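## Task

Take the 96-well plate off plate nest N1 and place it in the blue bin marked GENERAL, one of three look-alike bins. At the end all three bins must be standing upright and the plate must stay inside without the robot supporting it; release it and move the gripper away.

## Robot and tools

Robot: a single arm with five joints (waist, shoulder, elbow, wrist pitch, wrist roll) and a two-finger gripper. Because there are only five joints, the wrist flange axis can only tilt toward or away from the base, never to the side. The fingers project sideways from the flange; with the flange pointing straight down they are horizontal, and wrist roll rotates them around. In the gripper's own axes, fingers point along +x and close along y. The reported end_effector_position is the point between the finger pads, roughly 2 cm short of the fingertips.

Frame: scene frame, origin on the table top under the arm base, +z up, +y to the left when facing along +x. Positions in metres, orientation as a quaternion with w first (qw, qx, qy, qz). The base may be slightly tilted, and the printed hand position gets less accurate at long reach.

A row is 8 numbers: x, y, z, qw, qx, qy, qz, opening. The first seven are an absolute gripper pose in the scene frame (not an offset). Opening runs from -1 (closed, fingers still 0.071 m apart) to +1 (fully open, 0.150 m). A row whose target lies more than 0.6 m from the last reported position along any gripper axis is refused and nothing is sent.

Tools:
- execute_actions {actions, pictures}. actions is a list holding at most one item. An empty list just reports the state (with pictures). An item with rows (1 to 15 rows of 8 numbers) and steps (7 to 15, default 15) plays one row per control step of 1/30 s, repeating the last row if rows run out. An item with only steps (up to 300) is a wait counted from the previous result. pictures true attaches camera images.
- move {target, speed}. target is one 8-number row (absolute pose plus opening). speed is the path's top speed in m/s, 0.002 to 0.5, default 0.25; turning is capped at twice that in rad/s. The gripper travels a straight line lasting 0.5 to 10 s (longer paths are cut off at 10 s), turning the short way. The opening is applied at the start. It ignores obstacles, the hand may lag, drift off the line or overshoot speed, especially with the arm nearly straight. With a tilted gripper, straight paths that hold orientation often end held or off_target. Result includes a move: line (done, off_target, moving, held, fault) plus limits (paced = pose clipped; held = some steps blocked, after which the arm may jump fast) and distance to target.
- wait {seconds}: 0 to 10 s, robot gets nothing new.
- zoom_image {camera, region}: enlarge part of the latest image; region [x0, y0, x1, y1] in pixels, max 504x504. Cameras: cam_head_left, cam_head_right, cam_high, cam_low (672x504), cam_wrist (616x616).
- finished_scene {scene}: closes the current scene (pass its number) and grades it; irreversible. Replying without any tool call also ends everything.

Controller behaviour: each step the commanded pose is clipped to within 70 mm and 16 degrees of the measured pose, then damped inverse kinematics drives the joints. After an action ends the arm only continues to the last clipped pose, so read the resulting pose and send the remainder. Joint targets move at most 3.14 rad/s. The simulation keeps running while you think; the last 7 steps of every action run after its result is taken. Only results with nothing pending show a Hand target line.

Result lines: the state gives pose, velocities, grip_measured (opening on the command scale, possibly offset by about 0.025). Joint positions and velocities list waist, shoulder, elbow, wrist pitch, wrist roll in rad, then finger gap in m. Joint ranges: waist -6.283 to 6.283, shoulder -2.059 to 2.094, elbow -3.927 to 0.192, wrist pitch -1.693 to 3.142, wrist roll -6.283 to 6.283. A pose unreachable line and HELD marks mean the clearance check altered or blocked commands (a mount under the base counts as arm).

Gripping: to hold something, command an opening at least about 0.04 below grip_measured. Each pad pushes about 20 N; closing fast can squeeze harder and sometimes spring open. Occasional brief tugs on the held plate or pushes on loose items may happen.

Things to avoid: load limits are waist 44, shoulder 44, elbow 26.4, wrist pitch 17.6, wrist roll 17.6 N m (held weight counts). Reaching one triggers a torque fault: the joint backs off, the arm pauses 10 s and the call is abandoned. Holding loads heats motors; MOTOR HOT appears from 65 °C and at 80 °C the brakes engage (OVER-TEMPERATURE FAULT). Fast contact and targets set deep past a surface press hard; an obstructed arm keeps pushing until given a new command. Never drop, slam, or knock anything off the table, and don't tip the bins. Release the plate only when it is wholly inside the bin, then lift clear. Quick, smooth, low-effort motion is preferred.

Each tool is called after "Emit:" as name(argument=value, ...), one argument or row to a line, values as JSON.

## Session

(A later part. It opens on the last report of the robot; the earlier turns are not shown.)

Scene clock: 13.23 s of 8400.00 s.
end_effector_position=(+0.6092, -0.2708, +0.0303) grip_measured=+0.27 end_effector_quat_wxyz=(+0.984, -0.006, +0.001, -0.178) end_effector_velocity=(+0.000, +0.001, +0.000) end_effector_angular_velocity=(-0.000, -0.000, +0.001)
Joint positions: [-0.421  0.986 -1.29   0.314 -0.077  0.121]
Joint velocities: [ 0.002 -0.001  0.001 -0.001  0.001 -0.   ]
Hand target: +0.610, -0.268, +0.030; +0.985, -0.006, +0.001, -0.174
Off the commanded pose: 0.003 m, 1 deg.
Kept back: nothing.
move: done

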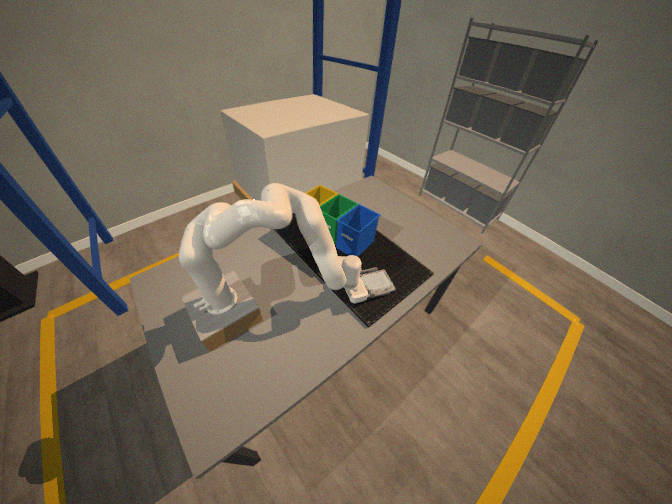

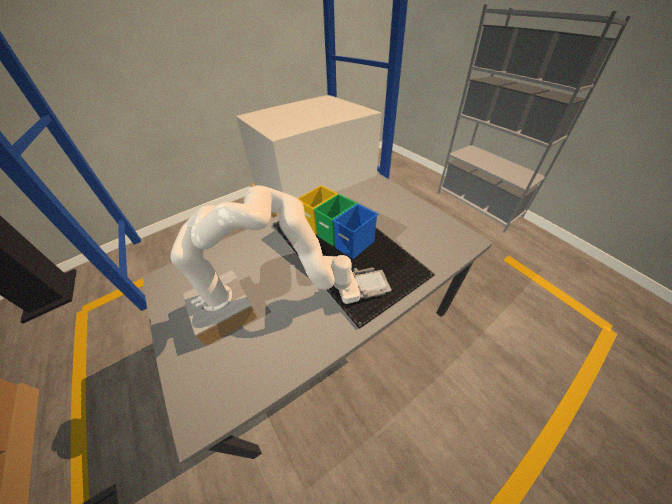

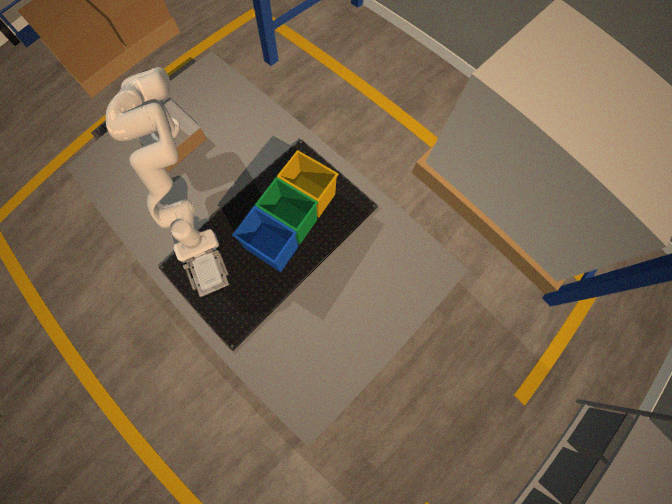

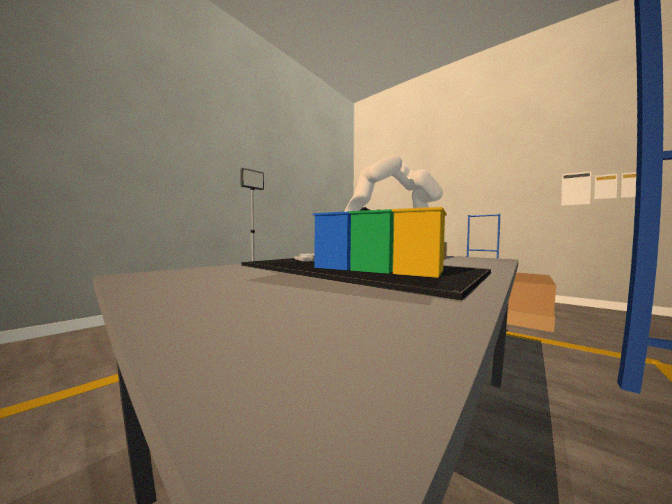

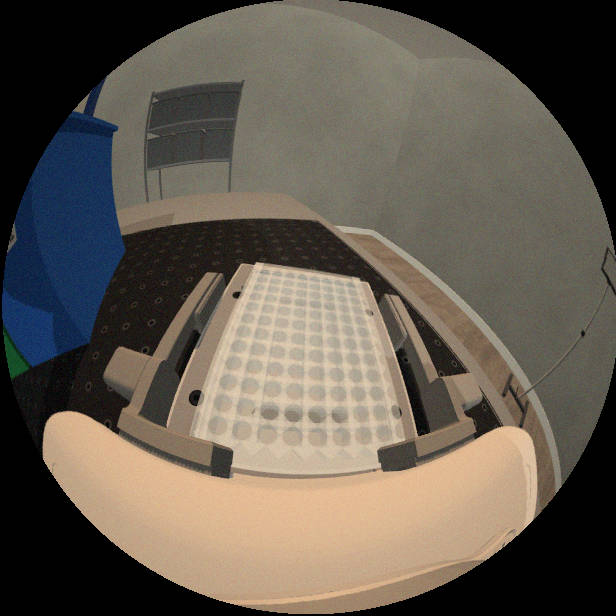

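Gripping the nest; too low. Open, rise, retry.

Emit:
move(
  target=[0.61,-0.27,0.03,0.985,0,0,-0.174,0.6],
  speed=0.02,
)

Emit:
move(
  target=[0.61,-0.27,0.042,0.985,0,0,-0.174,0.6],
  speed=0.03,
)

Emit:
move(
  target=[0.61,-0.27,0.042,0.985,0,0,-0.174,-0.75],
  speed=0.02,
)

Scene clock: 14.17 s of 8400.00 s.
end_effector_position=(+0.6100, -0.2696, +0.0299) grip_measured=+0.60 end_effector_quat_wxyz=(+0.985, -0.005, +0.002, -0.174) end_effector_velocity=(-0.001, -0.004, +0.001) end_effector_angular_velocity=(-0.001, -0.002, -0.006)
Joint positions: [-0.421  0.988 -1.293  0.316 -0.085  0.134]
Joint velocities: [-0.006 -0.    -0.003  0.     0.     0.   ]
Hand target: +0.610, -0.270, +0.030; +0.985, -0.005, +0.001, -0.174
Off the commanded pose: 0.000 m, 1 deg.
Kept back: nothing.
move: done

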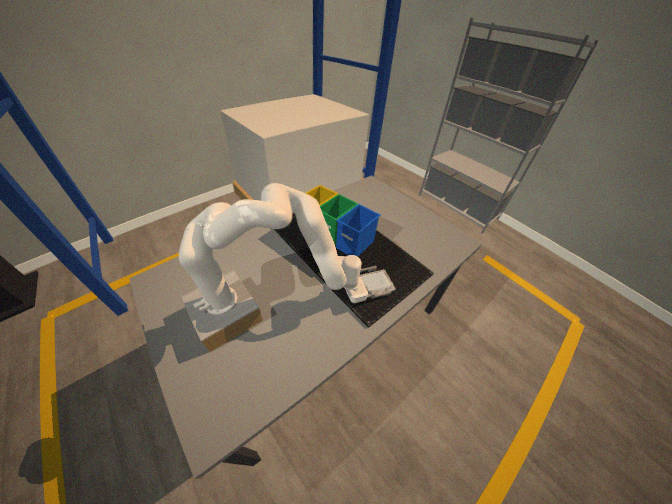

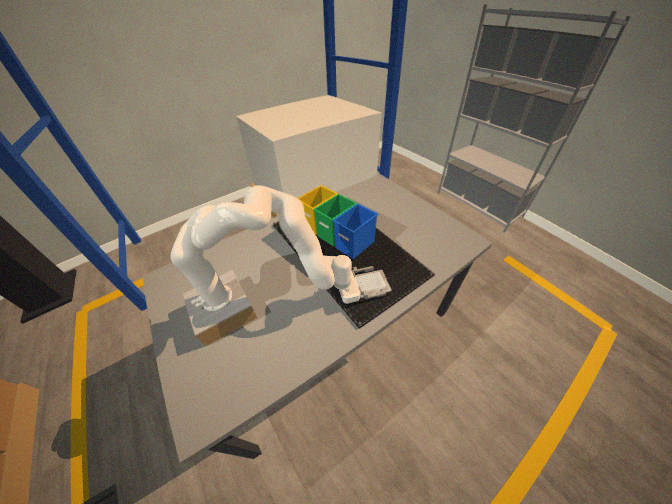

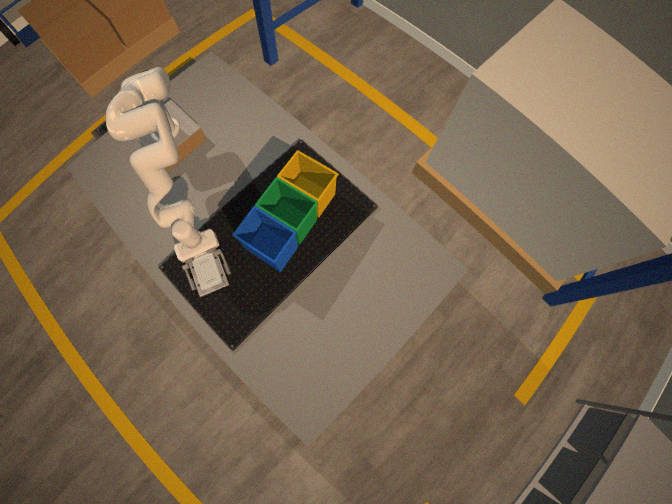

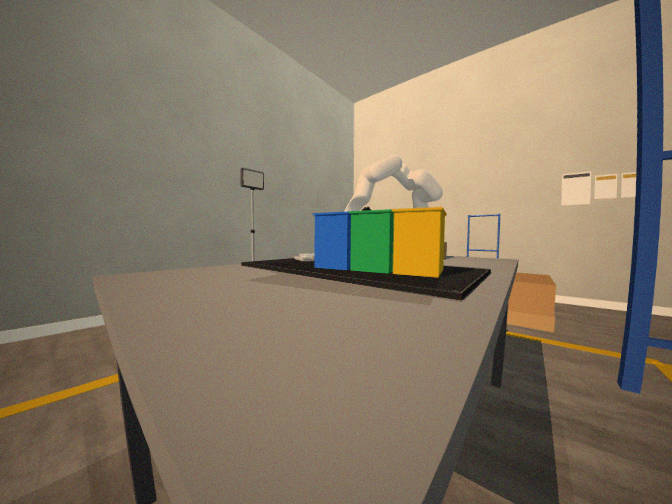

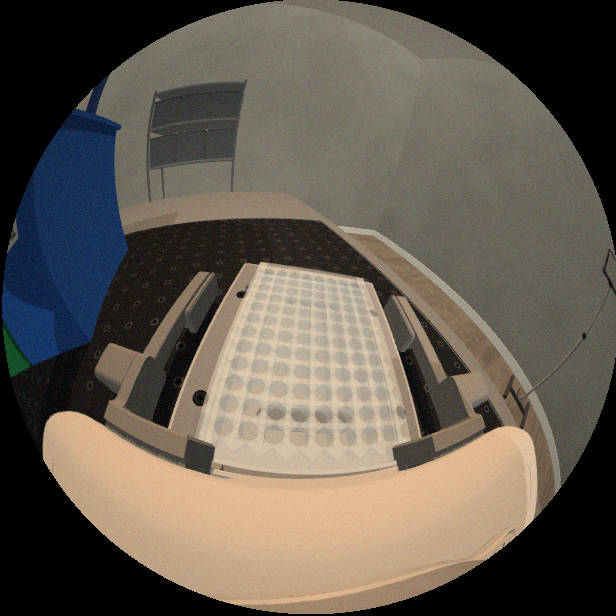

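Scene clock: 14.93 s of 8400.00 s.
end_effector_position=(+0.6100, -0.2700, +0.0419) grip_measured=+0.60 end_effector_quat_wxyz=(+0.985, -0.005, +0.001, -0.174) end_effector_velocity=(-0.002, +0.000, -0.001) end_effector_angular_velocity=(+0.002, +0.005, -0.001)
Joint positions: [-0.422  0.953 -1.272  0.33  -0.085  0.134]
Joint velocities: [-0.001 -0.001  0.004  0.002 -0.     0.   ]
Hand target: +0.610, -0.270, +0.042; +0.985, -0.005, +0.001, -0.174
Off the commanded pose: 0.000 m, 1 deg.
Kept back: nothing.
move: done

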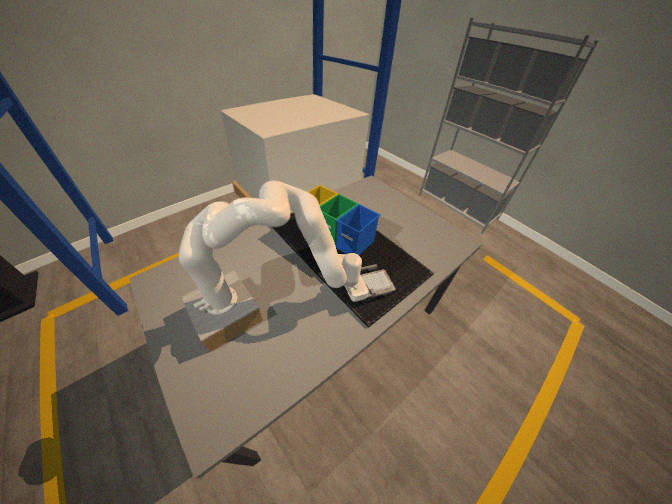

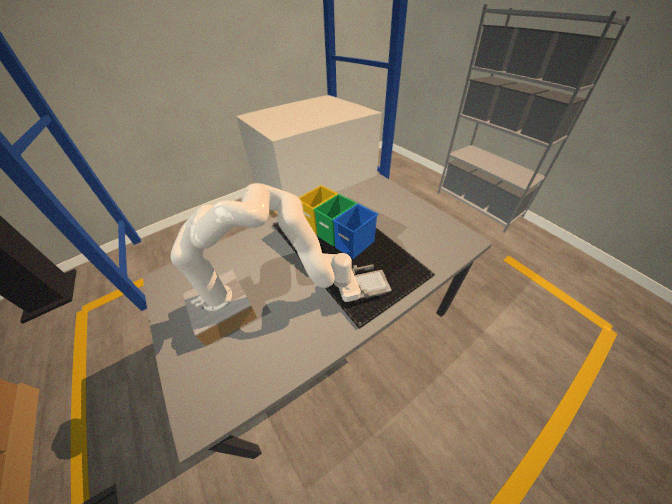

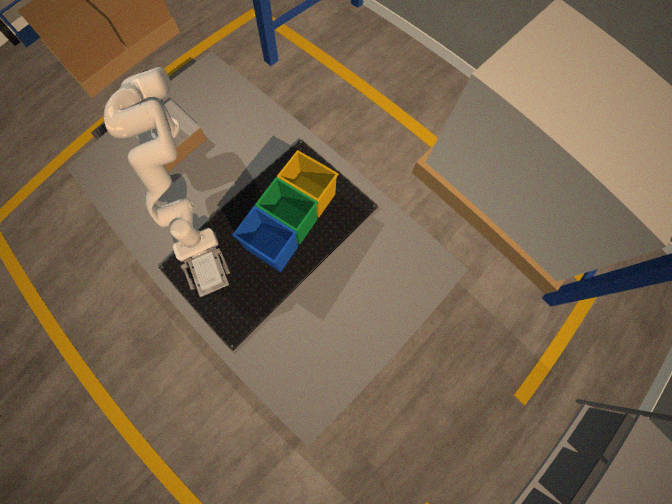

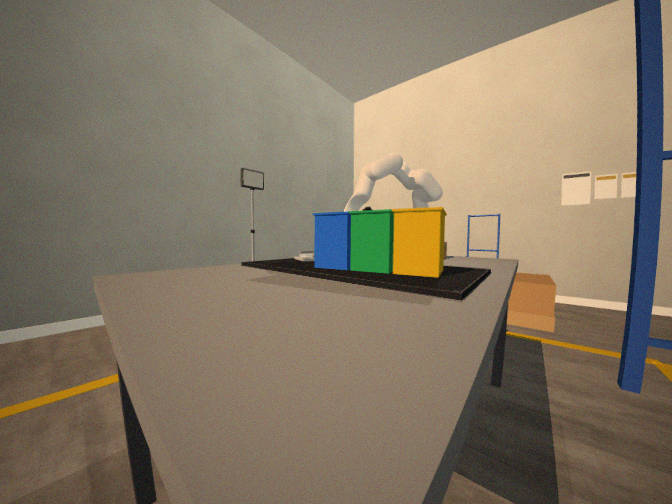

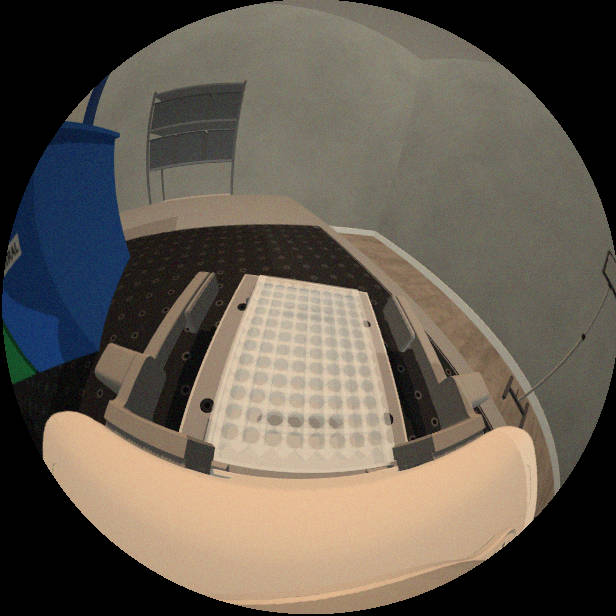

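Scene clock: 15.63 s of 8400.00 s.
end_effector_position=(+0.6097, -0.2711, +0.0422) grip_measured=-0.70 end_effector_quat_wxyz=(+0.985, -0.006, +0.001, -0.175) end_effector_velocity=(+0.001, +0.001, +0.000) end_effector_angular_velocity=(-0.000, +0.000, +0.003)
Joint positions: [-0.423  0.952 -1.272  0.33  -0.084  0.083]
Joint velocities: [ 0.002 -0.     0.     0.    -0.001  0.   ]
Hand target: +0.610, -0.270, +0.042; +0.985, -0.005, +0.001, -0.174
Off the commanded pose: 0.001 m, 1 deg.
Kept back: nothing.
move: done

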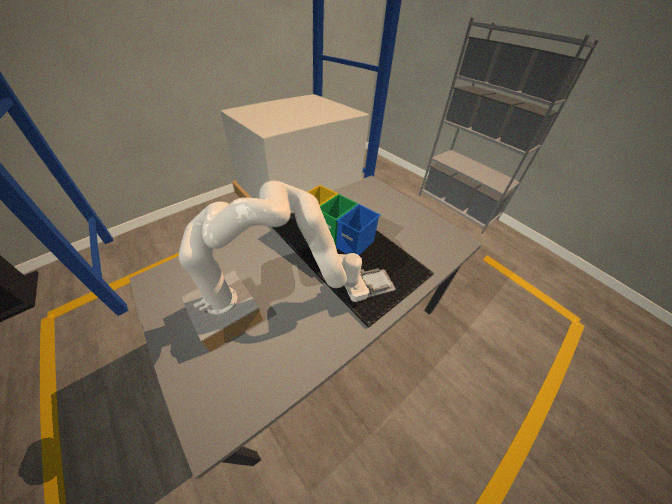

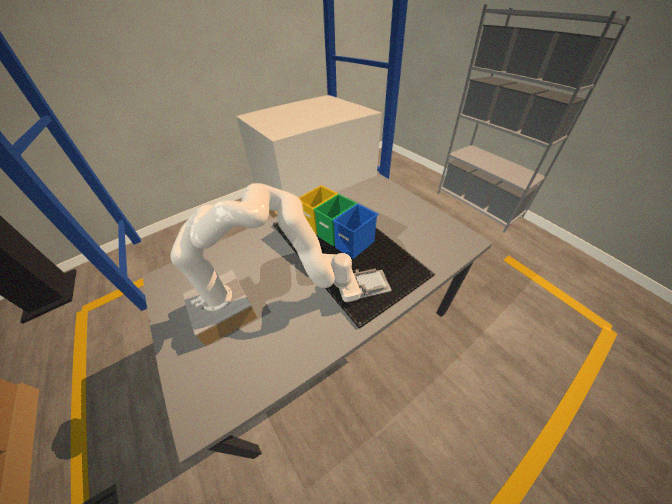

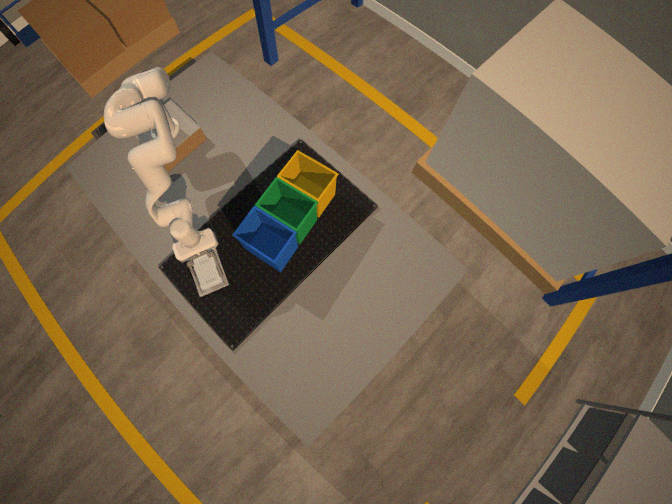

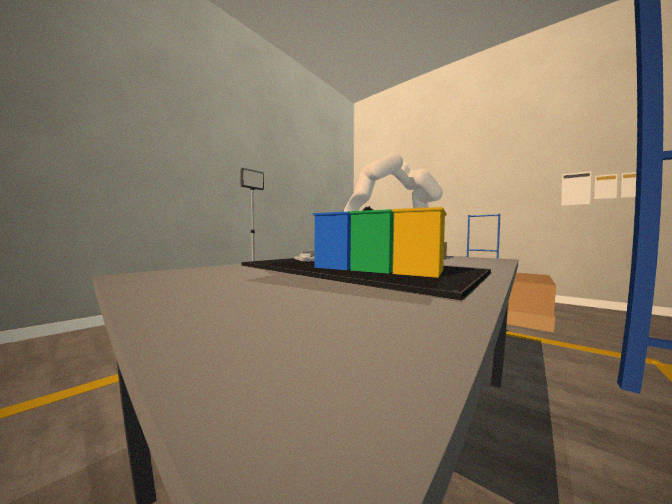

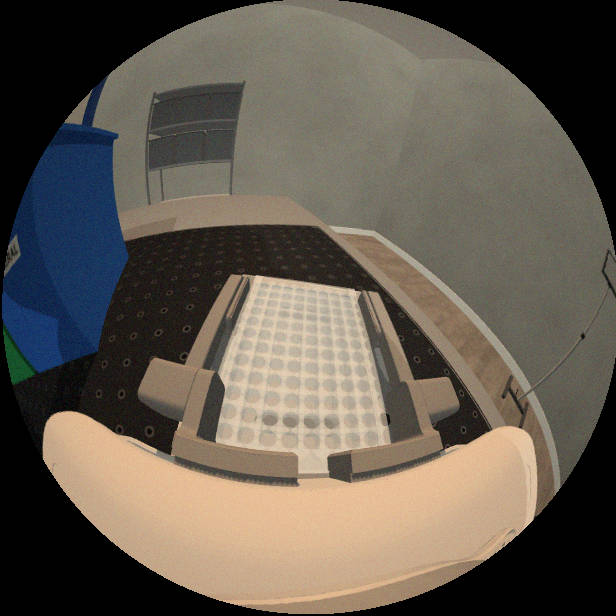

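Emit:
move(
  target=[0.61,-0.27,0.26,0.985,0,0,-0.174,-0.8],
  speed=0.12,
)

Emit:
move(
  target=[0.63,-0.05,0.26,1,0,0,0,-0.8],
  speed=0.15,
)

Scene clock: 18.13 s of 8400.00 s.
end_effector_position=(+0.6099, -0.2699, +0.2593) grip_measured=-0.70 end_effector_quat_wxyz=(+0.985, -0.005, +0.002, -0.174) end_effector_velocity=(+0.001, +0.001, +0.003) end_effector_angular_velocity=(-0.000, -0.001, +0.002)
Joint positions: [-0.426  0.399 -1.131  0.744 -0.09   0.083]
Joint velocities: [ 0.002 -0.004 -0.003  0.006 -0.     0.   ]
Hand target: +0.610, -0.270, +0.260; +0.985, -0.005, +0.001, -0.174
Off the commanded pose: 0.001 m, 1 deg.
Kept back: nothing.
move: done

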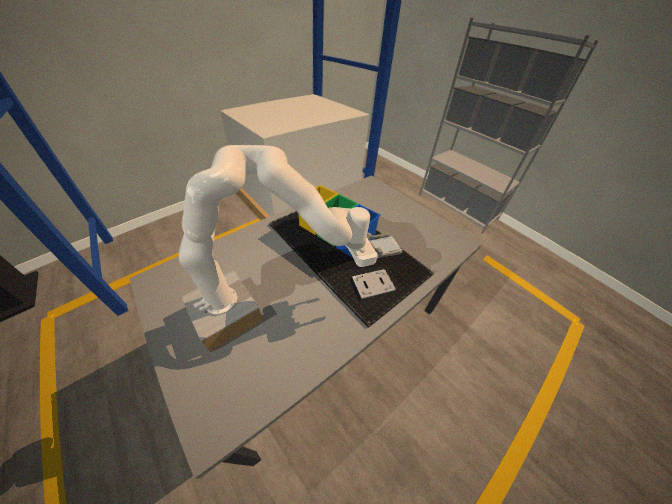

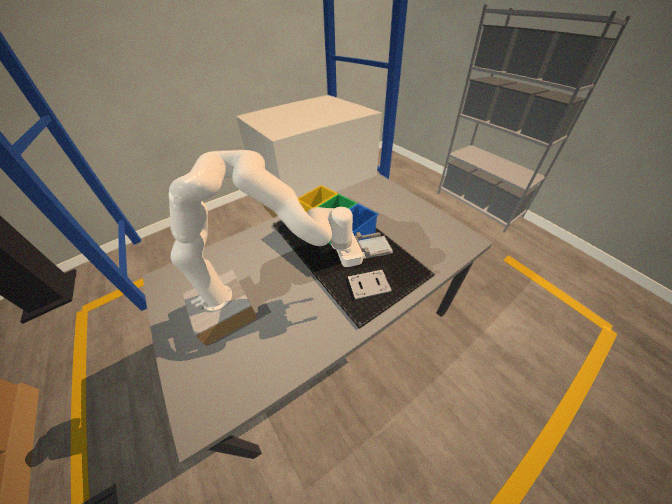

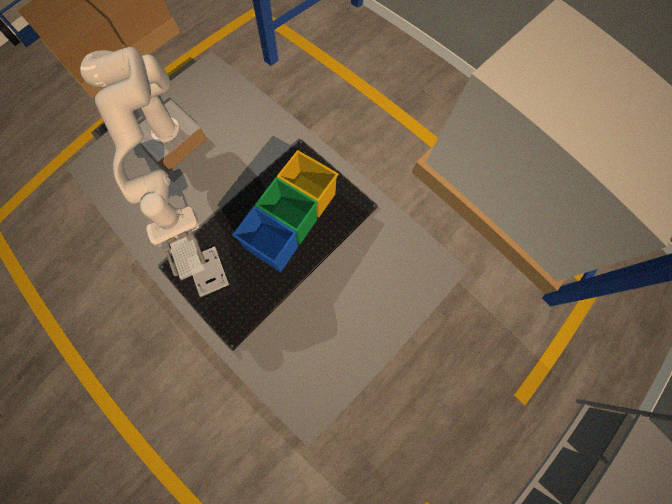

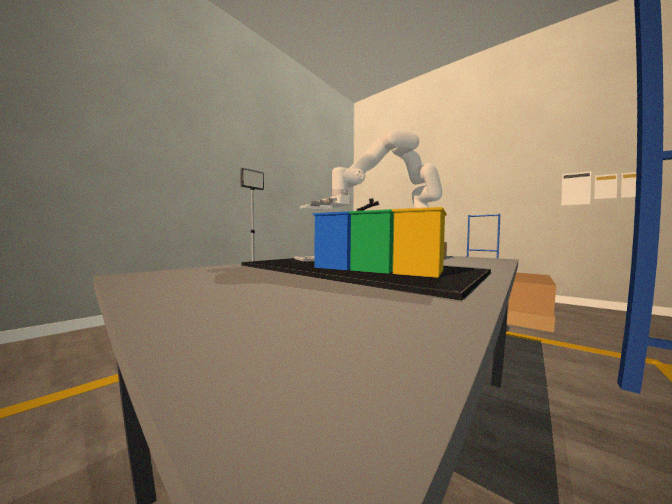

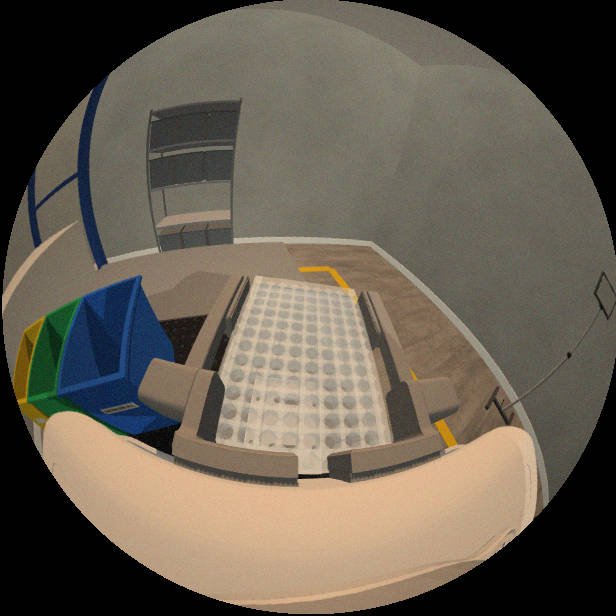

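Scene clock: 20.10 s of 8400.00 s.
end_effector_position=(+0.6294, -0.0500, +0.2598) grip_measured=-0.70 end_effector_quat_wxyz=(+1.000, -0.007, +0.001, -0.000) end_effector_velocity=(+0.001, +0.001, +0.001) end_effector_angular_velocity=(-0.000, -0.003, +0.001)
Joint positions: [-0.095  0.292 -0.976  0.692 -0.108  0.083]
Joint velocities: [ 0.001  0.001 -0.002 -0.002  0.     0.   ]
Hand target: +0.630, -0.050, +0.260; +1.000, -0.007, +0.001, +0.000
Off the commanded pose: 0.001 m, 1 deg.
Kept back: nothing.
move: done

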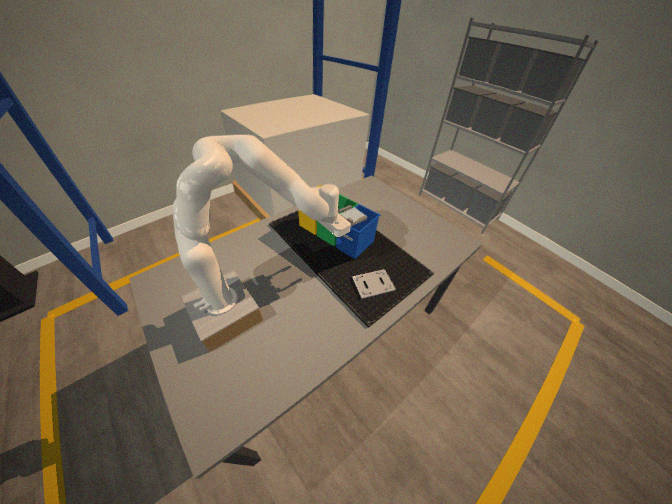

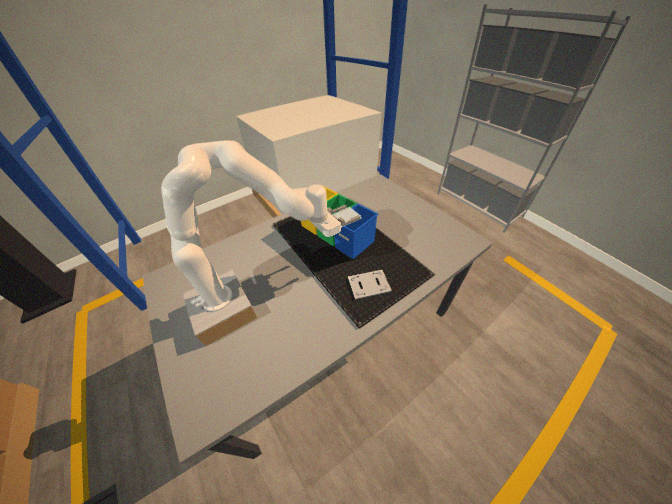

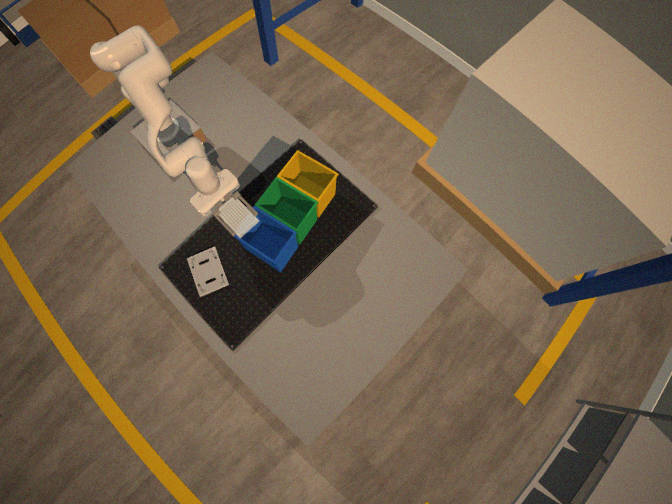

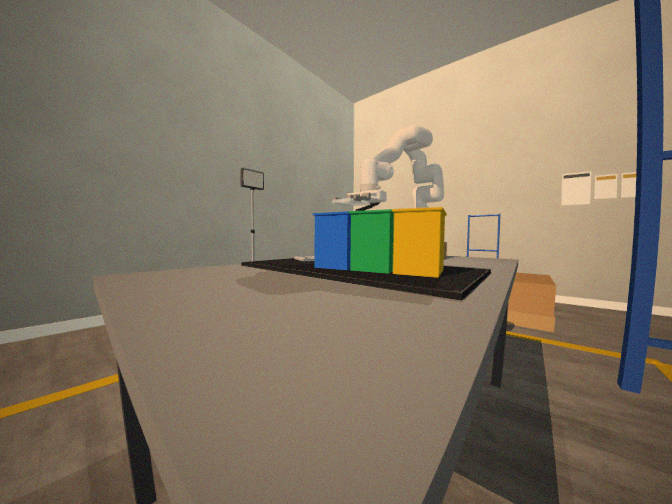

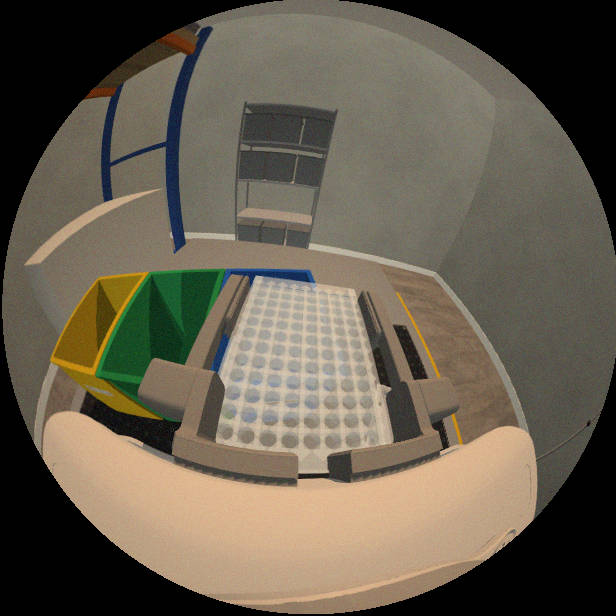

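Emit:
move(
  target=[0.70,-0.09,0.31,0.864,0.03,0.499,-0.053,-0.8],
  speed=0.1,
)

Scene clock: 26.00 s of 8400.00 s.
end_effector_position=(+0.6985, -0.0896, +0.3095) grip_measured=-0.70 end_effector_quat_wxyz=(+0.950, +0.017, +0.307, -0.058) end_effector_velocity=(+0.001, +0.001, -0.000) end_effector_angular_velocity=(-0.003, -0.003, -0.002)
Joint positions: [-0.123  1.063 -2.701  2.27  -0.018  0.083]
Joint velocities: [ 0.002  0.     0.001 -0.004  0.005  0.   ]
Hand target: +0.699, -0.090, +0.310; +0.950, +0.017, +0.307, -0.058
Off the commanded pose: 0.002 m, 24 deg; orientation clipped at the last step of the last action.
elbow stopped short: the move would have taken joint 3 (elbow) straighter than the controller allows; a more bent joint 3 avoids this.
Kept back: nothing.
move: off_target; limits=paced

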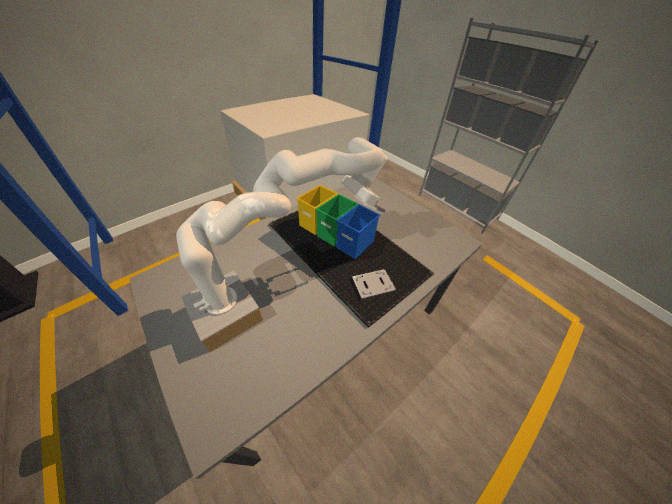

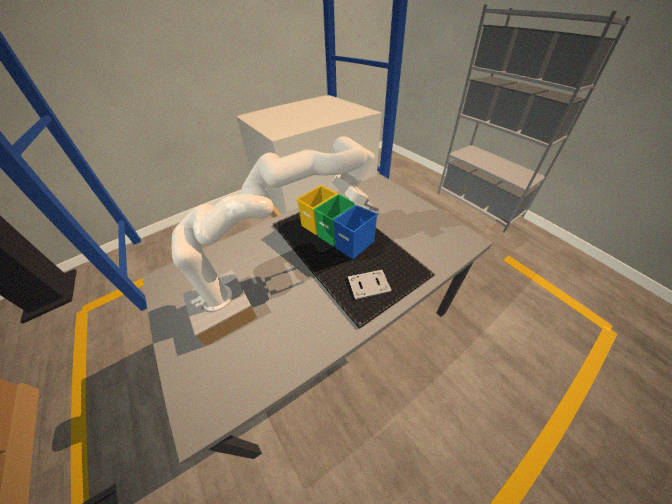

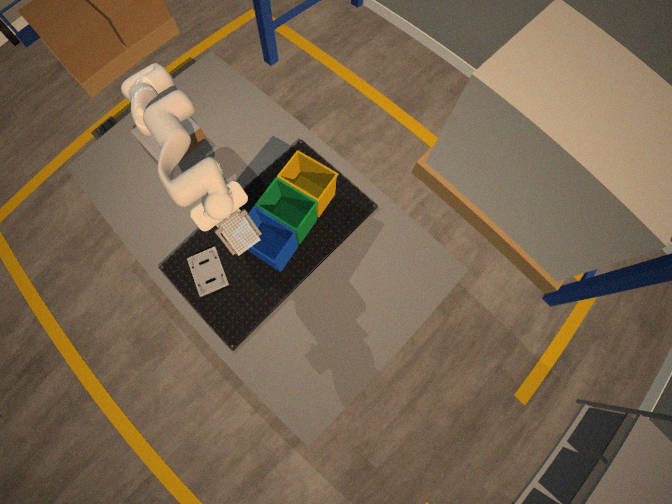

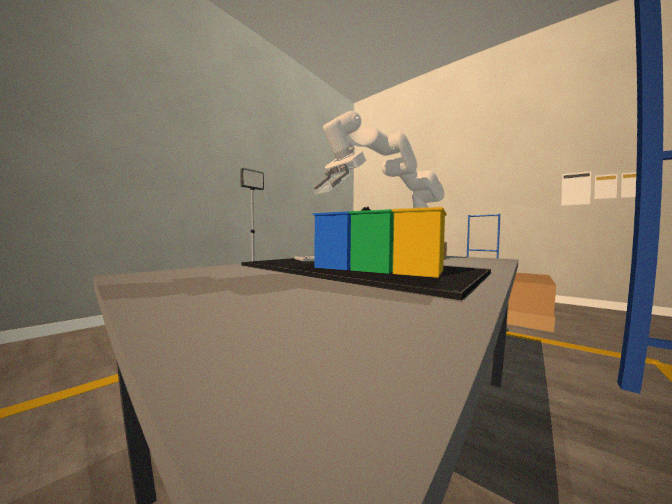

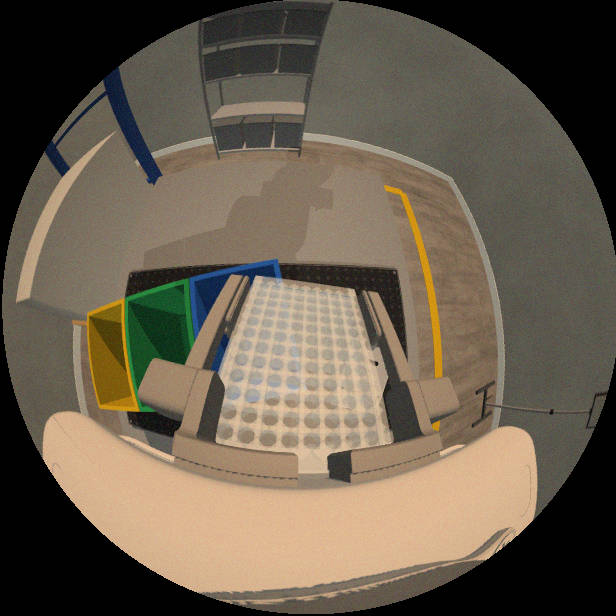

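Emit:
move(
  target=[0.71,-0.04,0.28,0.95,0.01,0.307,-0.03,-0.8],
  speed=0.06,
)

Scene clock: 27.80 s of 8400.00 s.
end_effector_position=(+0.7100, -0.0404, +0.2803) grip_measured=-0.70 end_effector_quat_wxyz=(+0.951, +0.004, +0.308, -0.027) end_effector_velocity=(+0.001, +0.000, +0.001) end_effector_angular_velocity=(-0.001, -0.007, -0.000)
Joint positions: [-0.05   1.047 -2.59   2.175 -0.01   0.083]
Joint velocities: [ 0.001 -0.027  0.047 -0.027  0.001  0.   ]
Hand target: +0.710, -0.040, +0.280; +0.951, +0.004, +0.308, -0.027
Off the commanded pose: 0.000 m, 1 deg.
Kept back: nothing.
move: done

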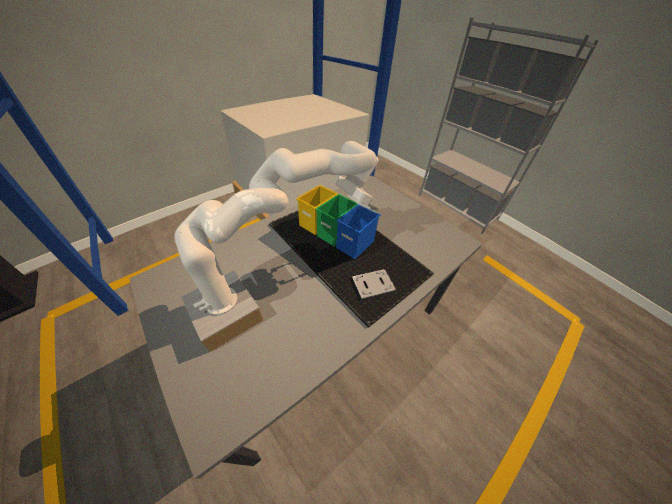

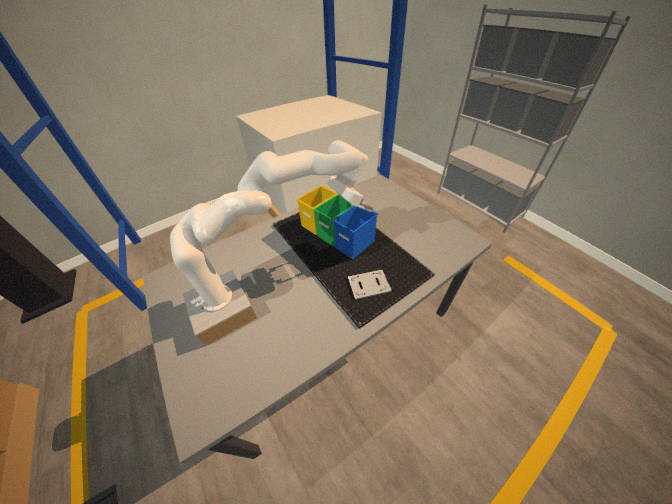

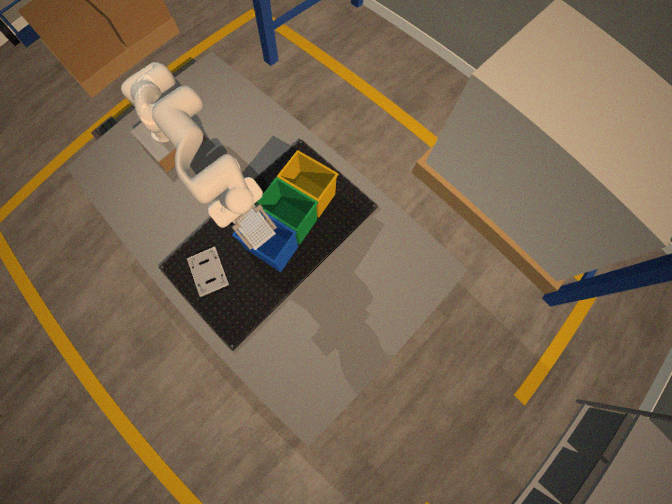

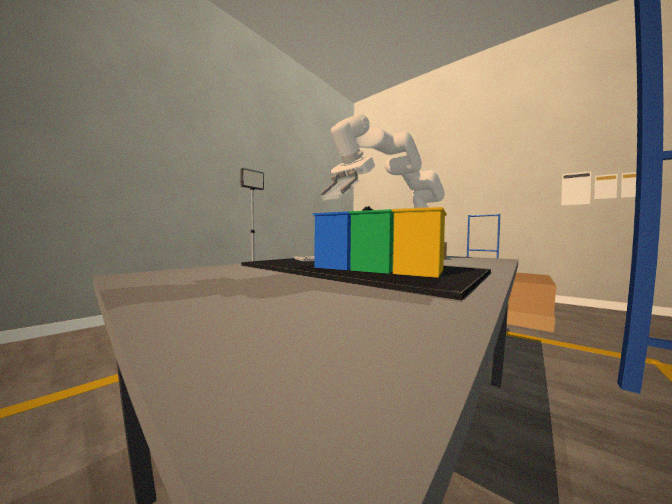

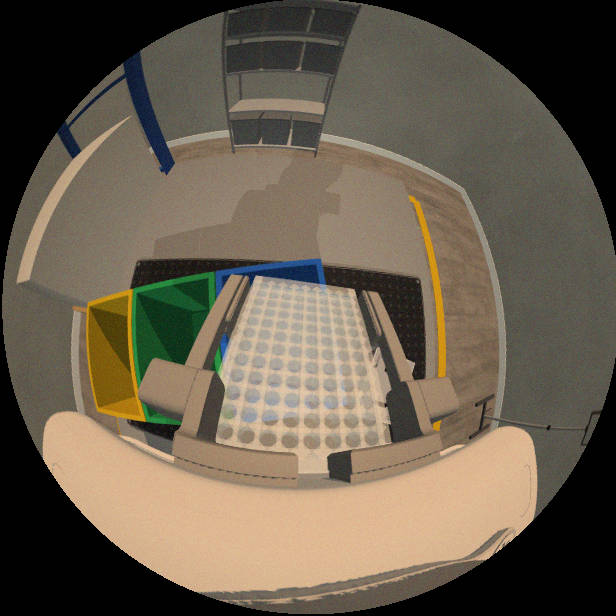

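Emit:
move(
  target=[0.70,-0.005,0.26,0.906,0,0.423,0,-0.8],
  speed=0.06,
)

Scene clock: 30.43 s of 8400.00 s.
end_effector_position=(+0.6991, -0.0051, +0.2598) grip_measured=-0.70 end_effector_quat_wxyz=(+0.940, -0.001, +0.341, -0.000) end_effector_velocity=(-0.000, +0.000, +0.001) end_effector_angular_velocity=(+0.001, -0.000, +0.001)
Joint positions: [-0.002  1.132 -2.701  2.271 -0.02   0.083]
Joint velocities: [ 0.    -0.    -0.001  0.001 -0.001 -0.   ]
Hand target: +0.699, -0.005, +0.260; +0.940, -0.001, +0.341, -0.000
Off the commanded pose: 0.001 m, 10 deg.
elbow stopped short: the move would have taken joint 3 (elbow) straighter than the controller allows; a more bent joint 3 avoids this.
Kept back: nothing.
move: off_target

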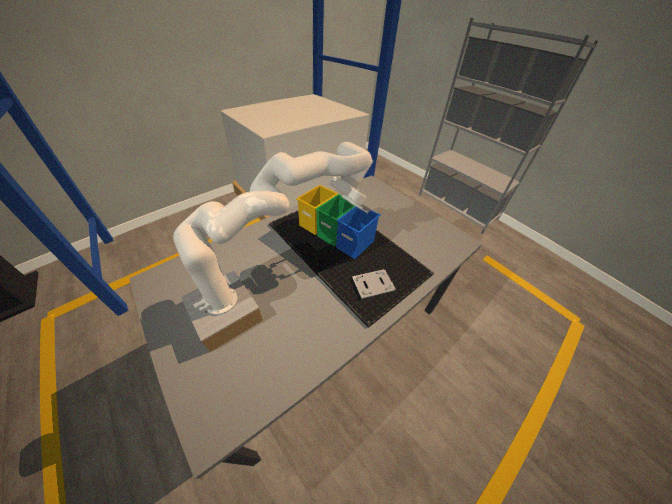

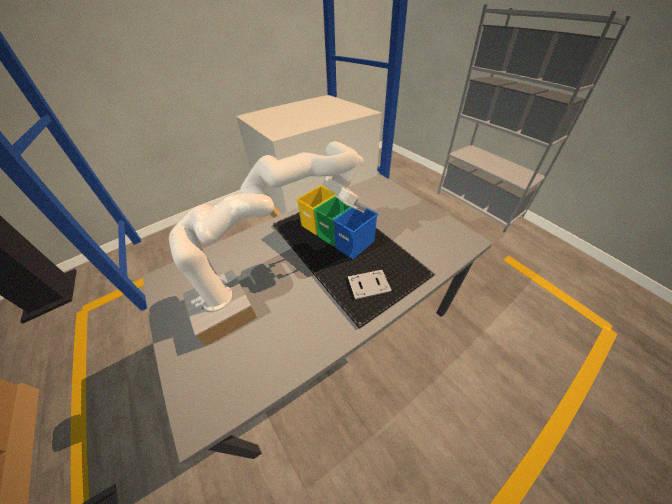

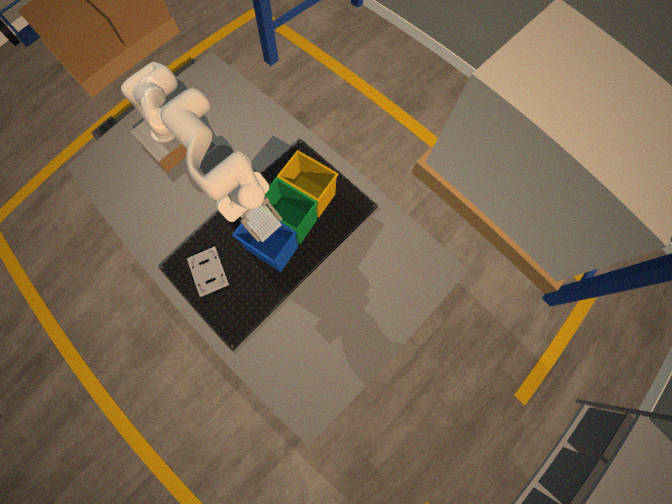

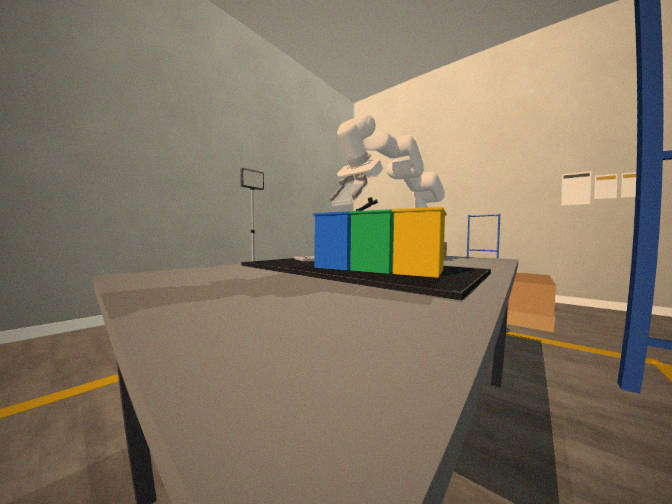

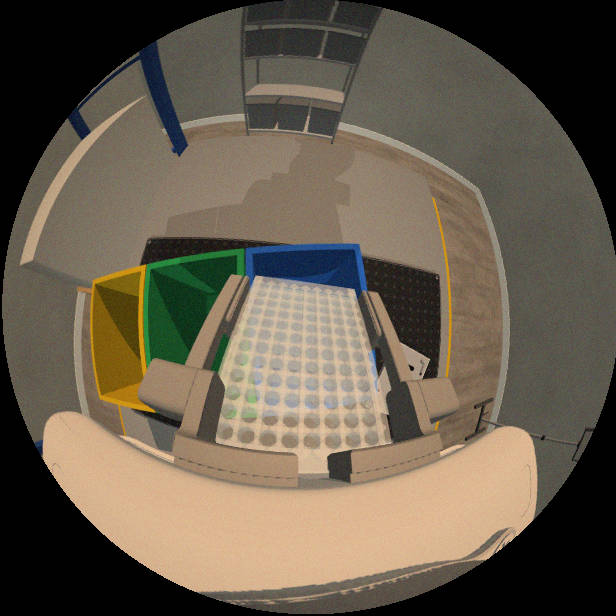

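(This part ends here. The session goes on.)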